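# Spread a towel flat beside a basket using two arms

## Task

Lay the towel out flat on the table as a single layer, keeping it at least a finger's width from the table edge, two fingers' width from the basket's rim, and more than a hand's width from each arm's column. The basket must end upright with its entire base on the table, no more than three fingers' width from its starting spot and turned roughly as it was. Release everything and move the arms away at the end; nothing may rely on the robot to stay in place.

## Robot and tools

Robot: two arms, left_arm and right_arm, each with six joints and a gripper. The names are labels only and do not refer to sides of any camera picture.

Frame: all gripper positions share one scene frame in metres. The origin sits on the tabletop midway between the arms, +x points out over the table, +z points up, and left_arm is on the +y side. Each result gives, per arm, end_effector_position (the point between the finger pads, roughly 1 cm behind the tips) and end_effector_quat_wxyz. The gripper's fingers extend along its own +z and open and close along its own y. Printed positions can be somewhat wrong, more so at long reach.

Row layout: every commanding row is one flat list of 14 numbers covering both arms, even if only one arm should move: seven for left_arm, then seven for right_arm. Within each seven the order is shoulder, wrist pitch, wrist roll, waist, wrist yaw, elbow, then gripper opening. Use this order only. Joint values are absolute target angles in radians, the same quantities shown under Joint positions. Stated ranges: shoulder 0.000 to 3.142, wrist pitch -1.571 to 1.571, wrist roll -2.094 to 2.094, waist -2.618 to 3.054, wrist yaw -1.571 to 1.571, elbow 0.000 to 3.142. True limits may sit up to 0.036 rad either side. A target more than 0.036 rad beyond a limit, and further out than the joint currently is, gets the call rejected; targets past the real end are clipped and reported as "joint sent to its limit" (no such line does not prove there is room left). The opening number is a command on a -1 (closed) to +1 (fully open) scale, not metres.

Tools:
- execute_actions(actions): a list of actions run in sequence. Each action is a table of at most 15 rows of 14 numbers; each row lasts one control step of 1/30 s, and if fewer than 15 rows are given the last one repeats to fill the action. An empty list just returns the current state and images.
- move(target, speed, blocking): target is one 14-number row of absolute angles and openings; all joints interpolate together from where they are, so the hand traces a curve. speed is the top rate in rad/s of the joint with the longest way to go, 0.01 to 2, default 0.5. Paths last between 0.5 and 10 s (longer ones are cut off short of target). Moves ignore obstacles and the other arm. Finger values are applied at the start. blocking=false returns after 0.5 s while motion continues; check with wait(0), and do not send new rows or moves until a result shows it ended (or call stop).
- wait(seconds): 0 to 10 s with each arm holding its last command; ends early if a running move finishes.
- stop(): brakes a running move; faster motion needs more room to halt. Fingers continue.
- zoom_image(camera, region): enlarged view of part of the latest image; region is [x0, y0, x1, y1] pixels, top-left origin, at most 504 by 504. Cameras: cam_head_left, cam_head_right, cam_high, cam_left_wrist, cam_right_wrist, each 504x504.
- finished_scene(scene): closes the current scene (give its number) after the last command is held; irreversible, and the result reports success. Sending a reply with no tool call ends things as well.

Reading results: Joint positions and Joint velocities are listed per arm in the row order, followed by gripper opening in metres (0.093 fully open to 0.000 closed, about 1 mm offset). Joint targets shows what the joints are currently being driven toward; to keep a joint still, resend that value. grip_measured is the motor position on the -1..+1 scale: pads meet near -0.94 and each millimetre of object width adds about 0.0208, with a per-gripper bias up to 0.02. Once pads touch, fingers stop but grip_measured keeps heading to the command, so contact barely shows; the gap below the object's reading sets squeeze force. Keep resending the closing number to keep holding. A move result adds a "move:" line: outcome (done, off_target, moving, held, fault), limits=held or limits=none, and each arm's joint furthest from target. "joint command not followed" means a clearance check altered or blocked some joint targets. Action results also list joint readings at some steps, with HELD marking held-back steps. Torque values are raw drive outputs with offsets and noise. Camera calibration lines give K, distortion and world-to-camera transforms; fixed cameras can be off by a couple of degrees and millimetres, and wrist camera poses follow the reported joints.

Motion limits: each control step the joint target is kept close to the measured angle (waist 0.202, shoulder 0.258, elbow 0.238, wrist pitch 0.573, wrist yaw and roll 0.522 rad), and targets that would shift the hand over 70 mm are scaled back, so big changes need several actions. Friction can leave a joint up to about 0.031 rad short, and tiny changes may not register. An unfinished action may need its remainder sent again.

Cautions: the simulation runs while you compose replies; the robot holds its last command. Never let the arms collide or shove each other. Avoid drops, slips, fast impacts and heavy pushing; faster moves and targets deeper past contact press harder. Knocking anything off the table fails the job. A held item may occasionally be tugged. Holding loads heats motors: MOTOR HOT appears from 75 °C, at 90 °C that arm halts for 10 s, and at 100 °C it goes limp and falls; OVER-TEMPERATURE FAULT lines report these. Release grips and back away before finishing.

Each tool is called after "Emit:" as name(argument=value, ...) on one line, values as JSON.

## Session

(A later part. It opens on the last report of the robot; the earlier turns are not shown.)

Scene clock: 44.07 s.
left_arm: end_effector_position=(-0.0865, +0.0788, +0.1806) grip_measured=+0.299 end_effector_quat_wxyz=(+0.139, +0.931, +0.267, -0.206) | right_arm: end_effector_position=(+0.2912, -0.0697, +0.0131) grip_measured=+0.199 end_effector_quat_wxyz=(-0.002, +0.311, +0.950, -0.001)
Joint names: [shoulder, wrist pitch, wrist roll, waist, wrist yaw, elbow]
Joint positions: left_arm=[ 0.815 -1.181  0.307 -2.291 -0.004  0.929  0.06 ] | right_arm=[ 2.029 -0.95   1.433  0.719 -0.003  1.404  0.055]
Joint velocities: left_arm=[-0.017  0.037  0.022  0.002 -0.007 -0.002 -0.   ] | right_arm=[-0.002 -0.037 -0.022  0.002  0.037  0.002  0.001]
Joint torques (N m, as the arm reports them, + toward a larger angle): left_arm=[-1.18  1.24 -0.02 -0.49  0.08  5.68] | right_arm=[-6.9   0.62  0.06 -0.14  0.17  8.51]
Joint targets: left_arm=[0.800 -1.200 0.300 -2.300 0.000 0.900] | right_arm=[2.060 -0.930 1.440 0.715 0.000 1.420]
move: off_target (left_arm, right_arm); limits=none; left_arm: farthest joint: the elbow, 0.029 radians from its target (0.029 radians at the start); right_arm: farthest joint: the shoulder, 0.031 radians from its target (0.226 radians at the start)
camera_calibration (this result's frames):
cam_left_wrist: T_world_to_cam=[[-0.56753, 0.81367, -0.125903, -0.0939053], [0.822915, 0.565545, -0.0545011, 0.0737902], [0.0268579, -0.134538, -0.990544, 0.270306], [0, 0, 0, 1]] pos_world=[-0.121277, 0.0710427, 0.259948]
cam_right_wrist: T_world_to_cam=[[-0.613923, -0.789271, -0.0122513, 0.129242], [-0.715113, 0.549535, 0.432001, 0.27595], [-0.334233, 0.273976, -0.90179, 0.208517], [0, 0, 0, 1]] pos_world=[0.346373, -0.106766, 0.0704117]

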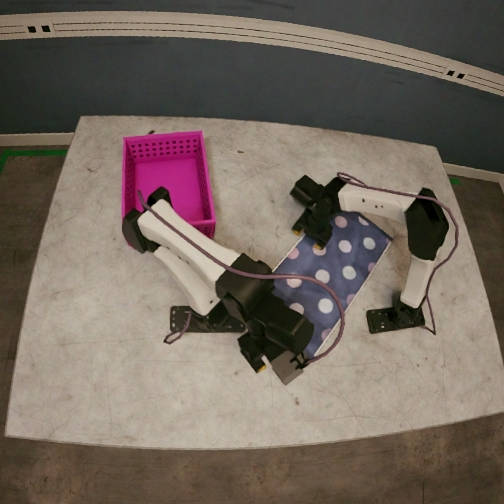

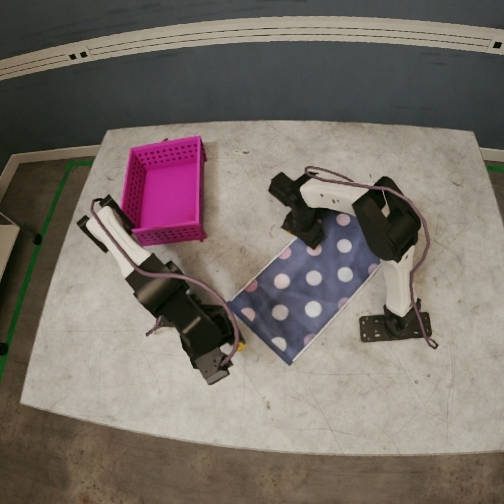

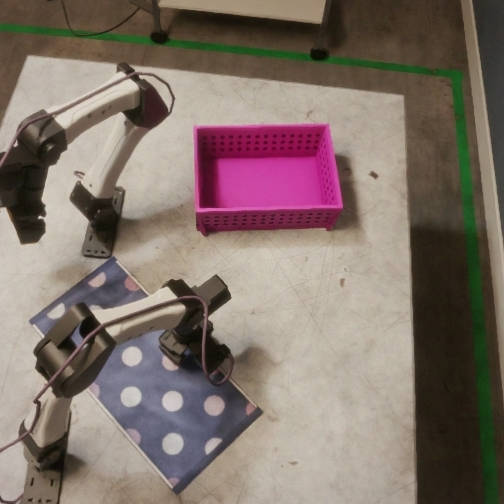

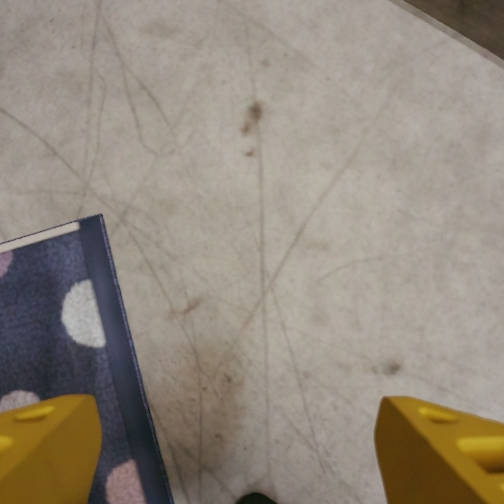

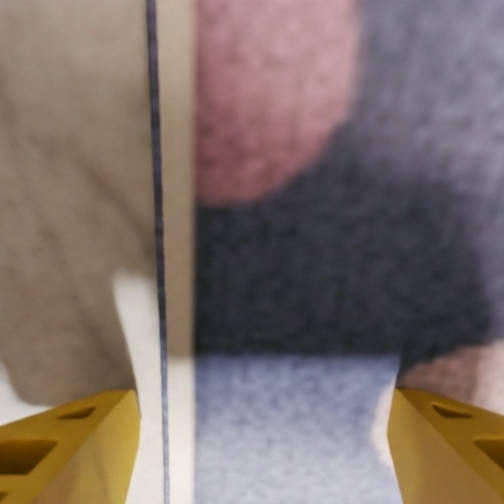

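Emit:
execute_actions(actions=[[[0.8,-1.2,0.3,-2.3,0,0.9,0.3,2.07,-0.91,1.44,0.715,0,1.41,-1]],[[0.8,-1.2,0.3,-2.3,0,0.9,0.3,2.0,-0.95,1.44,0.715,0,1.43,-1]]])

Emit:
move(target=[0.8,-1.2,0.3,-2.3,0,0.9,0.3,2.43,-1.22,1.25,0.43,0,2.11,-1])

Emit:
execute_actions(actions=[[[0.8,-1.2,0.3,-2.3,0,0.9,0.3,2.43,-1.22,1.25,0.43,0,2.11,0.6]],[[0.8,-1.2,0.3,-2.3,0,0.9,0.3,2.33,-1.22,1.25,0.43,0,2.11,0.6]]])

Emit:
move(target=[0.8,-1.2,0.3,-2.3,0,0.9,0.3,0.9,-1.22,1.25,-0.9,0,1.1,0.6], speed=1.2)

Scene clock: 45.53 s.
left_arm: end_effector_position=(-0.0865, +0.0788, +0.1806) grip_measured=+0.299 end_effector_quat_wxyz=(+0.139, +0.931, +0.267, -0.206) | right_arm: end_effector_position=(+0.2940, -0.0668, +0.0217) grip_measured=-0.982 end_effector_quat_wxyz=(+0.005, +0.311, +0.950, +0.013)
Joint names: [shoulder, wrist pitch, wrist roll, waist, wrist yaw, elbow]
Joint positions: left_arm=[ 0.815 -1.181  0.307 -2.291 -0.004  0.929  0.06 ] | right_arm=[ 2.005 -0.943  1.433  0.719 -0.003  1.404  0.   ]
Joint velocities: left_arm=[ 0.007  0.095 -0.081  0.007  0.022 -0.027 -0.001] | right_arm=[ 0.017  0.022 -0.081 -0.007 -0.022 -0.002  0.   ]
Joint torques (N m, as the arm reports them, + toward a larger angle): left_arm=[-0.98  1.25 -0.03 -0.43  0.09  5.62] | right_arm=[-8.97  0.42  0.05 -0.1   0.17  9.38]
Joint targets: left_arm=[0.800 -1.200 0.300 -2.300 -0.000 0.900] | right_arm=[2.000 -0.950 1.440 0.715 -0.000 1.430]
Step readings (joint positions; steps 1 to 15: 1st action; 16 to 30: 2nd action):
0: left_arm=[0.815 -1.181 0.307 -2.291 -0.004 0.929] | right_arm=[2.029 -0.950 1.433 0.719 -0.003 1.404]
1: left_arm=[0.815 -1.181 0.307 -2.291 -0.004 0.929] | right_arm=[2.030 -0.950 1.433 0.719 -0.003 1.404]
2: left_arm=[0.815 -1.181 0.307 -2.291 -0.004 0.929] | right_arm=[2.031 -0.950 1.433 0.719 -0.003 1.404]
4: left_arm=[0.815 -1.181 0.307 -2.291 -0.004 0.929] | right_arm=[2.031 -0.949 1.433 0.719 -0.003 1.404]
8: left_arm=[0.815 -1.181 0.307 -2.291 -0.004 0.929] | right_arm=[2.031 -0.941 1.433 0.719 -0.003 1.404]
15: left_arm=[0.815 -1.181 0.307 -2.291 -0.004 0.929] | right_arm=[2.031 -0.941 1.433 0.719 -0.003 1.404]
16: left_arm=[0.815 -1.181 0.307 -2.291 -0.004 0.929] | right_arm=[2.027 -0.942 1.433 0.719 -0.003 1.404]
17: left_arm=[0.815 -1.181 0.307 -2.291 -0.004 0.929] | right_arm=[2.023 -0.943 1.433 0.719 -0.003 1.404]
19: left_arm=[0.815 -1.181 0.307 -2.291 -0.004 0.929] | right_arm=[2.012 -0.943 1.433 0.719 -0.003 1.404]
23: left_arm=[0.815 -1.181 0.307 -2.291 -0.004 0.929] | right_arm=[2.005 -0.943 1.433 0.719 -0.003 1.404]
30: Joint positions above
camera_calibration (this result's frames):
cam_left_wrist: T_world_to_cam=[[-0.56753, 0.81367, -0.125903, -0.0939053], [0.822915, 0.565545, -0.0545011, 0.0737902], [0.0268579, -0.134538, -0.990544, 0.270306], [0, 0, 0, 1]] pos_world=[-0.121277, 0.0710427, 0.259948]
cam_right_wrist: T_world_to_cam=[[-0.61392, -0.788178, -0.0433319, 0.13408], [-0.724069, 0.540423, 0.428564, 0.274749], [-0.314367, 0.294479, -0.902472, 0.211963], [0, 0, 0, 1]] pos_world=[0.347886, -0.10522, 0.079353]

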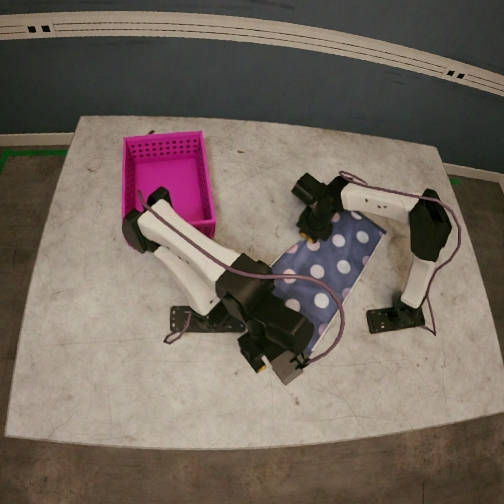

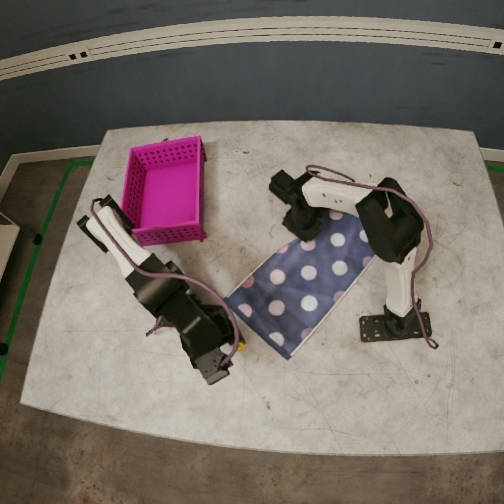

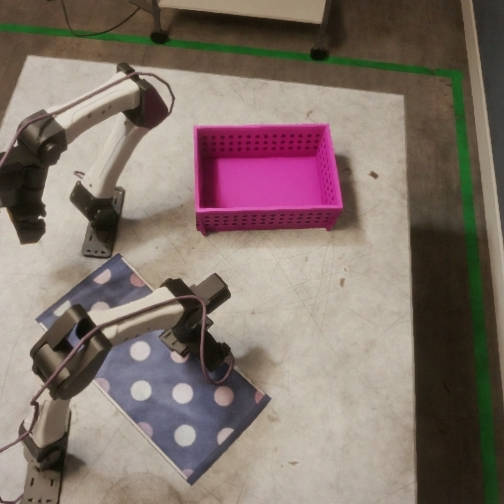

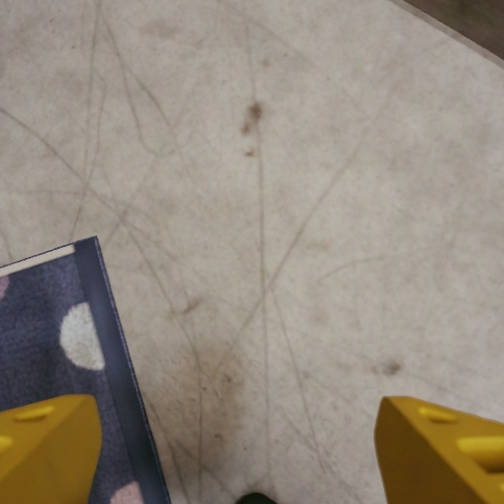

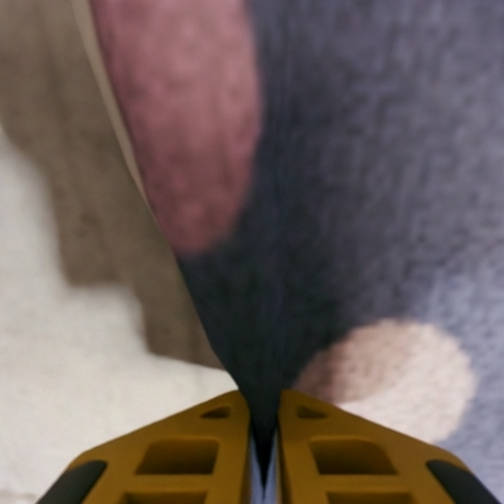

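Scene clock: 47.60 s.
left_arm: end_effector_position=(-0.0865, +0.0788, +0.1806) grip_measured=+0.299 end_effector_quat_wxyz=(+0.139, +0.931, +0.267, -0.206) | right_arm: end_effector_position=(+0.4504, -0.1002, +0.0271) grip_measured=-0.982 end_effector_quat_wxyz=(+0.012, +0.364, +0.931, +0.017)
Joint names: [shoulder, wrist pitch, wrist roll, waist, wrist yaw, elbow]
Joint positions: left_arm=[ 0.815 -1.181  0.307 -2.291 -0.004  0.929  0.06 ] | right_arm=[ 2.409 -1.205  1.258  0.432 -0.003  2.086  0.   ]
Joint velocities: left_arm=[-0.007 -0.11  -0.007 -0.032 -0.022  0.007  0.001] | right_arm=[ 0.002 -0.066 -0.037 -0.007  0.037  0.002  0.   ]
Joint torques (N m, as the arm reports them, + toward a larger angle): left_arm=[-1.11  1.25 -0.04 -0.47  0.06  5.55] | right_arm=[-10.68   0.39  -0.09   0.03   0.17   9.52]
Joint targets: left_arm=[0.800 -1.200 0.300 -2.300 0.000 0.900] | right_arm=[2.430 -1.220 1.250 0.430 -0.000 2.110]
move: off_target (left_arm, right_arm); limits=none; left_arm: farthest joint: the elbow, 0.029 radians from its target (0.029 radians at the start); right_arm: farthest joint: the elbow, 0.024 radians from its target (0.706 radians at the start)
camera_calibration (this result's frames):
cam_left_wrist: T_world_to_cam=[[-0.56753, 0.81367, -0.125903, -0.0939053], [0.822915, 0.565545, -0.0545011, 0.0737902], [0.0268579, -0.134538, -0.990544, 0.270306], [0, 0, 0, 1]] pos_world=[-0.121277, 0.0710427, 0.259948]
cam_right_wrist: T_world_to_cam=[[-0.69721, -0.714496, -0.0582562, 0.249349], [-0.666425, 0.616061, 0.419936, 0.385531], [-0.264154, 0.331607, -0.905682, 0.257017], [0, 0, 0, 1]] pos_world=[0.498668, -0.144581, 0.0854037]

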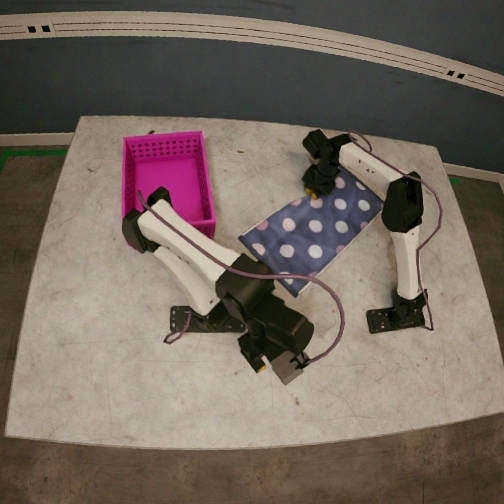

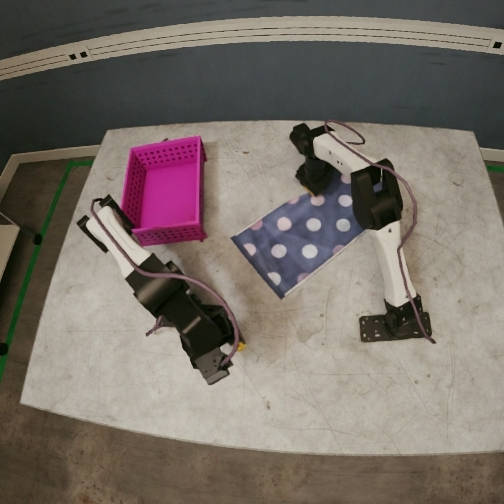

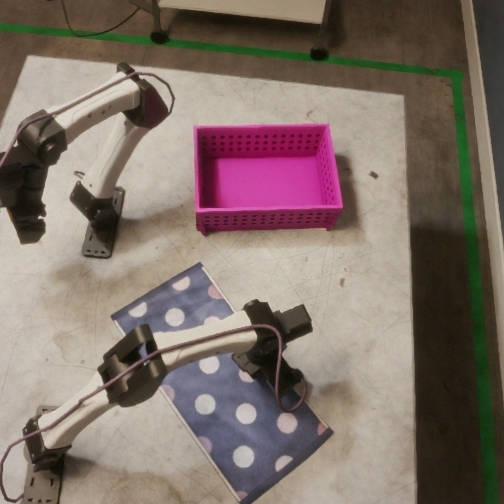

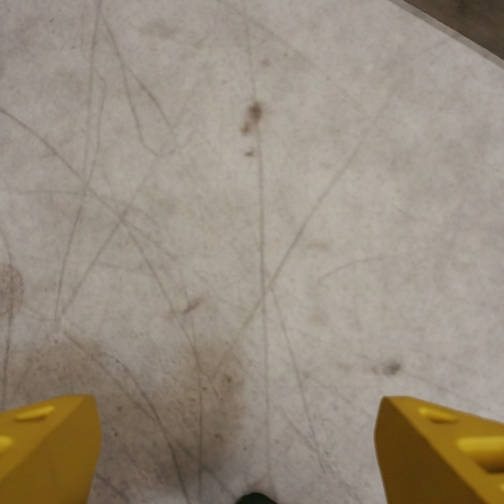

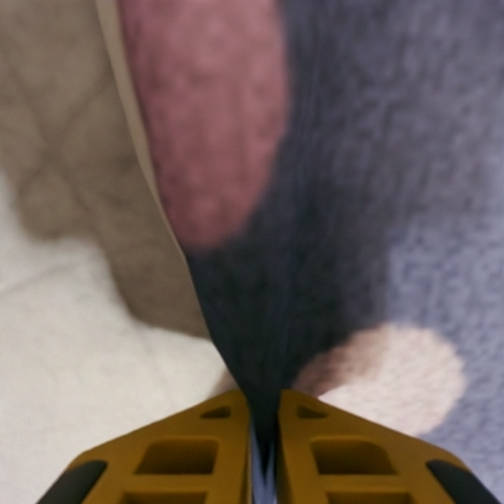

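Scene clock: 48.60 s.
left_arm: end_effector_position=(-0.0865, +0.0788, +0.1806) grip_measured=+0.299 end_effector_quat_wxyz=(+0.139, +0.931, +0.267, -0.206) | right_arm: end_effector_position=(+0.4539, -0.0982, +0.0698) grip_measured=+0.599 end_effector_quat_wxyz=(+0.039, +0.363, +0.930, +0.050)
Joint names: [shoulder, wrist pitch, wrist roll, waist, wrist yaw, elbow]
Joint positions: left_arm=[ 0.815 -1.181  0.307 -2.291 -0.004  0.929  0.06 ] | right_arm=[ 2.316 -1.214  1.257  0.432 -0.003  2.086  0.074]
Joint velocities: left_arm=[ 0.012 -0.007 -0.051  0.002 -0.051  0.007  0.   ] | right_arm=[-0.002 -0.037 -0.037  0.002 -0.037 -0.007 -0.001]
Joint torques (N m, as the arm reports them, + toward a larger angle): left_arm=[-1.09  1.24  0.   -0.44  0.08  5.66] | right_arm=[-10.55   0.68  -0.1    0.05   0.17   9.88]
Joint targets: left_arm=[0.800 -1.200 0.300 -2.300 0.000 0.900] | right_arm=[2.330 -1.220 1.250 0.430 0.000 2.110]
Step readings (joint positions; steps 1 to 15: 1st action; 16 to 30: 2nd action):
0: left_arm=[0.815 -1.181 0.307 -2.291 -0.004 0.929] | right_arm=[2.409 -1.205 1.258 0.432 -0.003 2.086]
1: left_arm=[0.815 -1.181 0.307 -2.291 -0.004 0.929] | right_arm=[2.409 -1.205 1.258 0.432 -0.003 2.086]
2: left_arm=[0.815 -1.181 0.307 -2.291 -0.004 0.929] | right_arm=[2.409 -1.206 1.258 0.432 -0.003 2.086]
4: left_arm=[0.815 -1.181 0.307 -2.291 -0.004 0.929] | right_arm=[2.409 -1.207 1.257 0.432 -0.003 2.086]
8: left_arm=[0.815 -1.181 0.307 -2.291 -0.004 0.929] | right_arm=[2.409 -1.208 1.257 0.432 -0.003 2.086]
15: left_arm=[0.815 -1.181 0.307 -2.291 -0.004 0.929] | right_arm=[2.409 -1.209 1.257 0.432 -0.003 2.086]
16: left_arm=[0.815 -1.181 0.307 -2.291 -0.004 0.929] | right_arm=[2.403 -1.209 1.257 0.432 -0.003 2.086]
17: left_arm=[0.815 -1.181 0.307 -2.291 -0.004 0.929] | right_arm=[2.395 -1.213 1.257 0.432 -0.003 2.086]
19: left_arm=[0.815 -1.181 0.307 -2.291 -0.004 0.929] | right_arm=[2.366 -1.213 1.257 0.432 -0.003 2.086]
23: left_arm=[0.815 -1.181 0.307 -2.291 -0.004 0.929] | right_arm=[2.319 -1.213 1.257 0.432 -0.003 2.086]
30: Joint positions above
camera_calibration (this result's frames):
cam_left_wrist: T_world_to_cam=[[-0.56753, 0.81367, -0.125903, -0.0939053], [0.822915, 0.565545, -0.0545011, 0.0737902], [0.0268579, -0.134538, -0.990544, 0.270306], [0, 0, 0, 1]] pos_world=[-0.121277, 0.0710427, 0.259948]
cam_right_wrist: T_world_to_cam=[[-0.689107, -0.711192, -0.139056, 0.257982], [-0.697212, 0.598374, 0.39477, 0.382727], [-0.19755, 0.36899, -0.908196, 0.269552], [0, 0, 0, 1]] pos_world=[0.497869, -0.145001, 0.129591]

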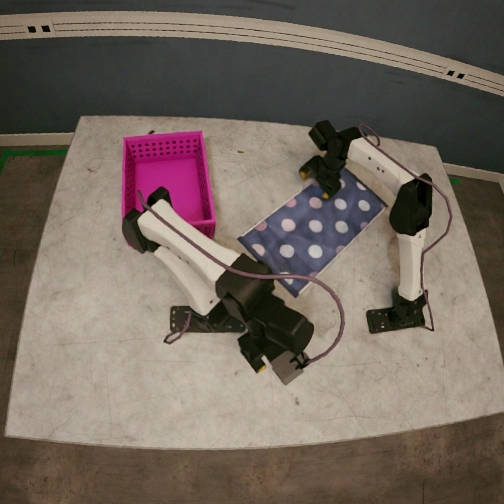

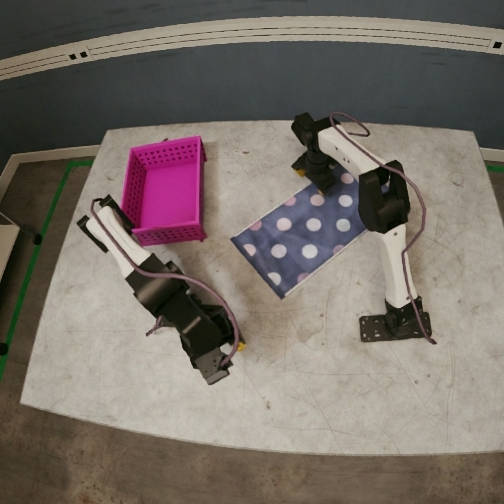

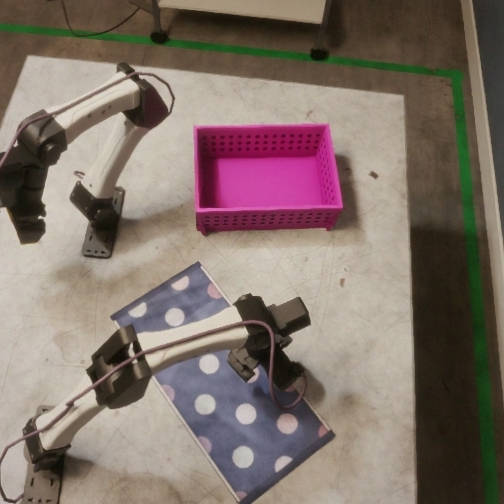

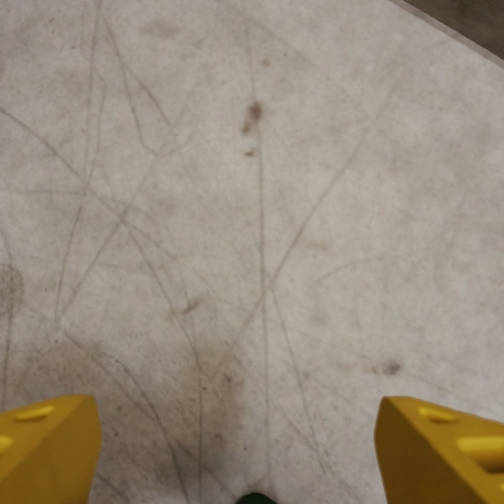

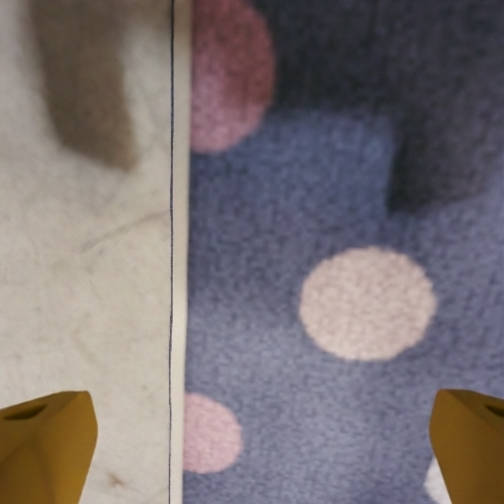

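Scene clock: 50.37 s.
left_arm: end_effector_position=(-0.0865, +0.0788, +0.1806) grip_measured=+0.299 end_effector_quat_wxyz=(+0.139, +0.931, +0.267, -0.206) | right_arm: end_effector_position=(+0.1823, -0.4913, +0.2310) grip_measured=+0.599 end_effector_quat_wxyz=(+0.277, +0.824, +0.491, +0.062)
Joint names: [shoulder, wrist pitch, wrist roll, waist, wrist yaw, elbow]
Joint positions: left_arm=[ 0.815 -1.181  0.307 -2.291 -0.004  0.929  0.06 ] | right_arm=[ 0.907 -1.218  1.256 -0.89   0.003  1.131  0.074]
Joint velocities: left_arm=[-0.002  0.081  0.022  0.002 -0.037 -0.012  0.001] | right_arm=[ 0.002  0.037 -0.022 -0.012  0.022 -0.007  0.001]
Joint torques (N m, as the arm reports them, + toward a larger angle): left_arm=[-1.09  1.25 -0.01 -0.45  0.07  5.66] | right_arm=[-0.55  1.57 -0.13 -0.55  0.1   5.37]
Joint targets: left_arm=[0.800 -1.200 0.300 -2.300 -0.000 0.900] | right_arm=[0.900 -1.220 1.250 -0.900 -0.000 1.100]
move: off_target (left_arm, right_arm); limits=none; left_arm: farthest joint: the elbow, 0.029 radians from its target (0.029 radians at the start); right_arm: farthest joint: the elbow, 0.031 radians from its target (0.986 radians at the start)
camera_calibration (this result's frames):
cam_left_wrist: T_world_to_cam=[[-0.56753, 0.81367, -0.125903, -0.0939053], [0.822915, 0.565545, -0.0545011, 0.0737902], [0.0268579, -0.134538, -0.990544, 0.270306], [0, 0, 0, 1]] pos_world=[-0.121277, 0.0710427, 0.259948]
cam_right_wrist: T_world_to_cam=[[-0.752969, 0.381649, -0.536081, 0.453935], [0.31512, 0.924283, 0.215408, 0.381895], [0.5777, -0.0067347, -0.816221, 0.160206], [0, 0, 0, 1]] pos_world=[0.128905, -0.525144, 0.291846]

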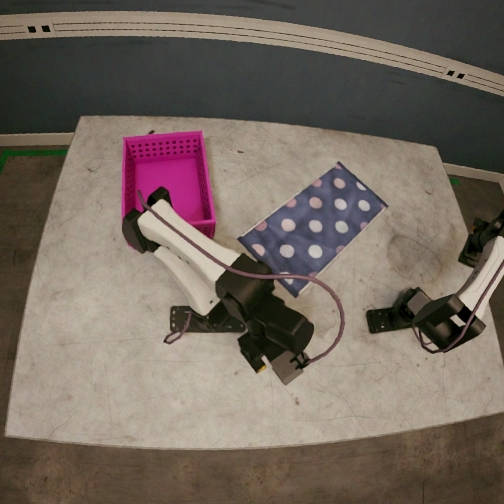

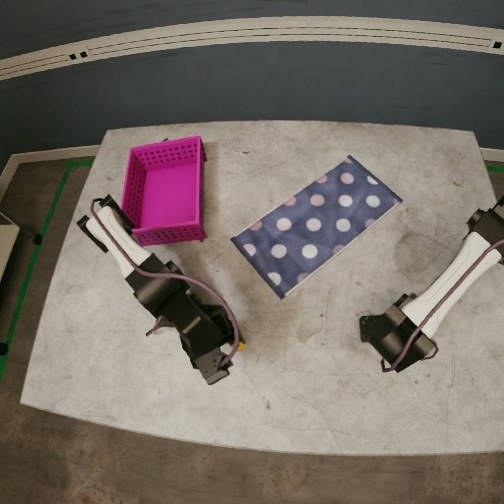

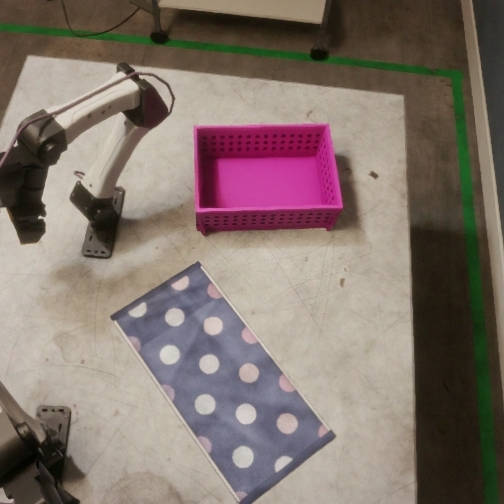

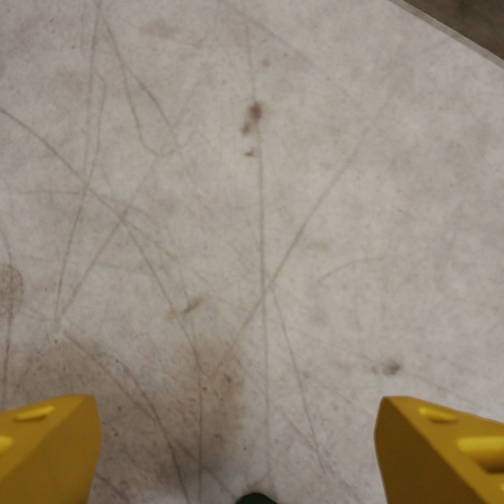

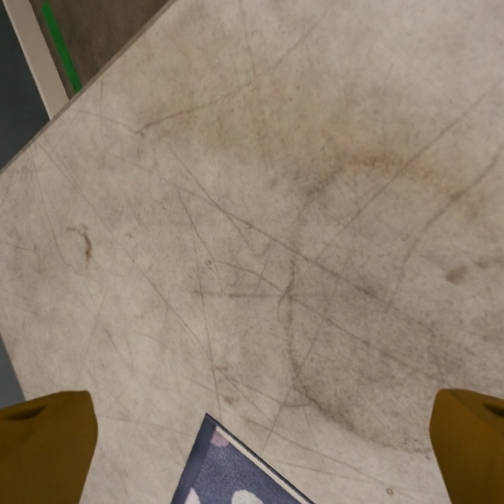

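Emit:
finished_scene(scene=2)

The scene is finished: the task was done.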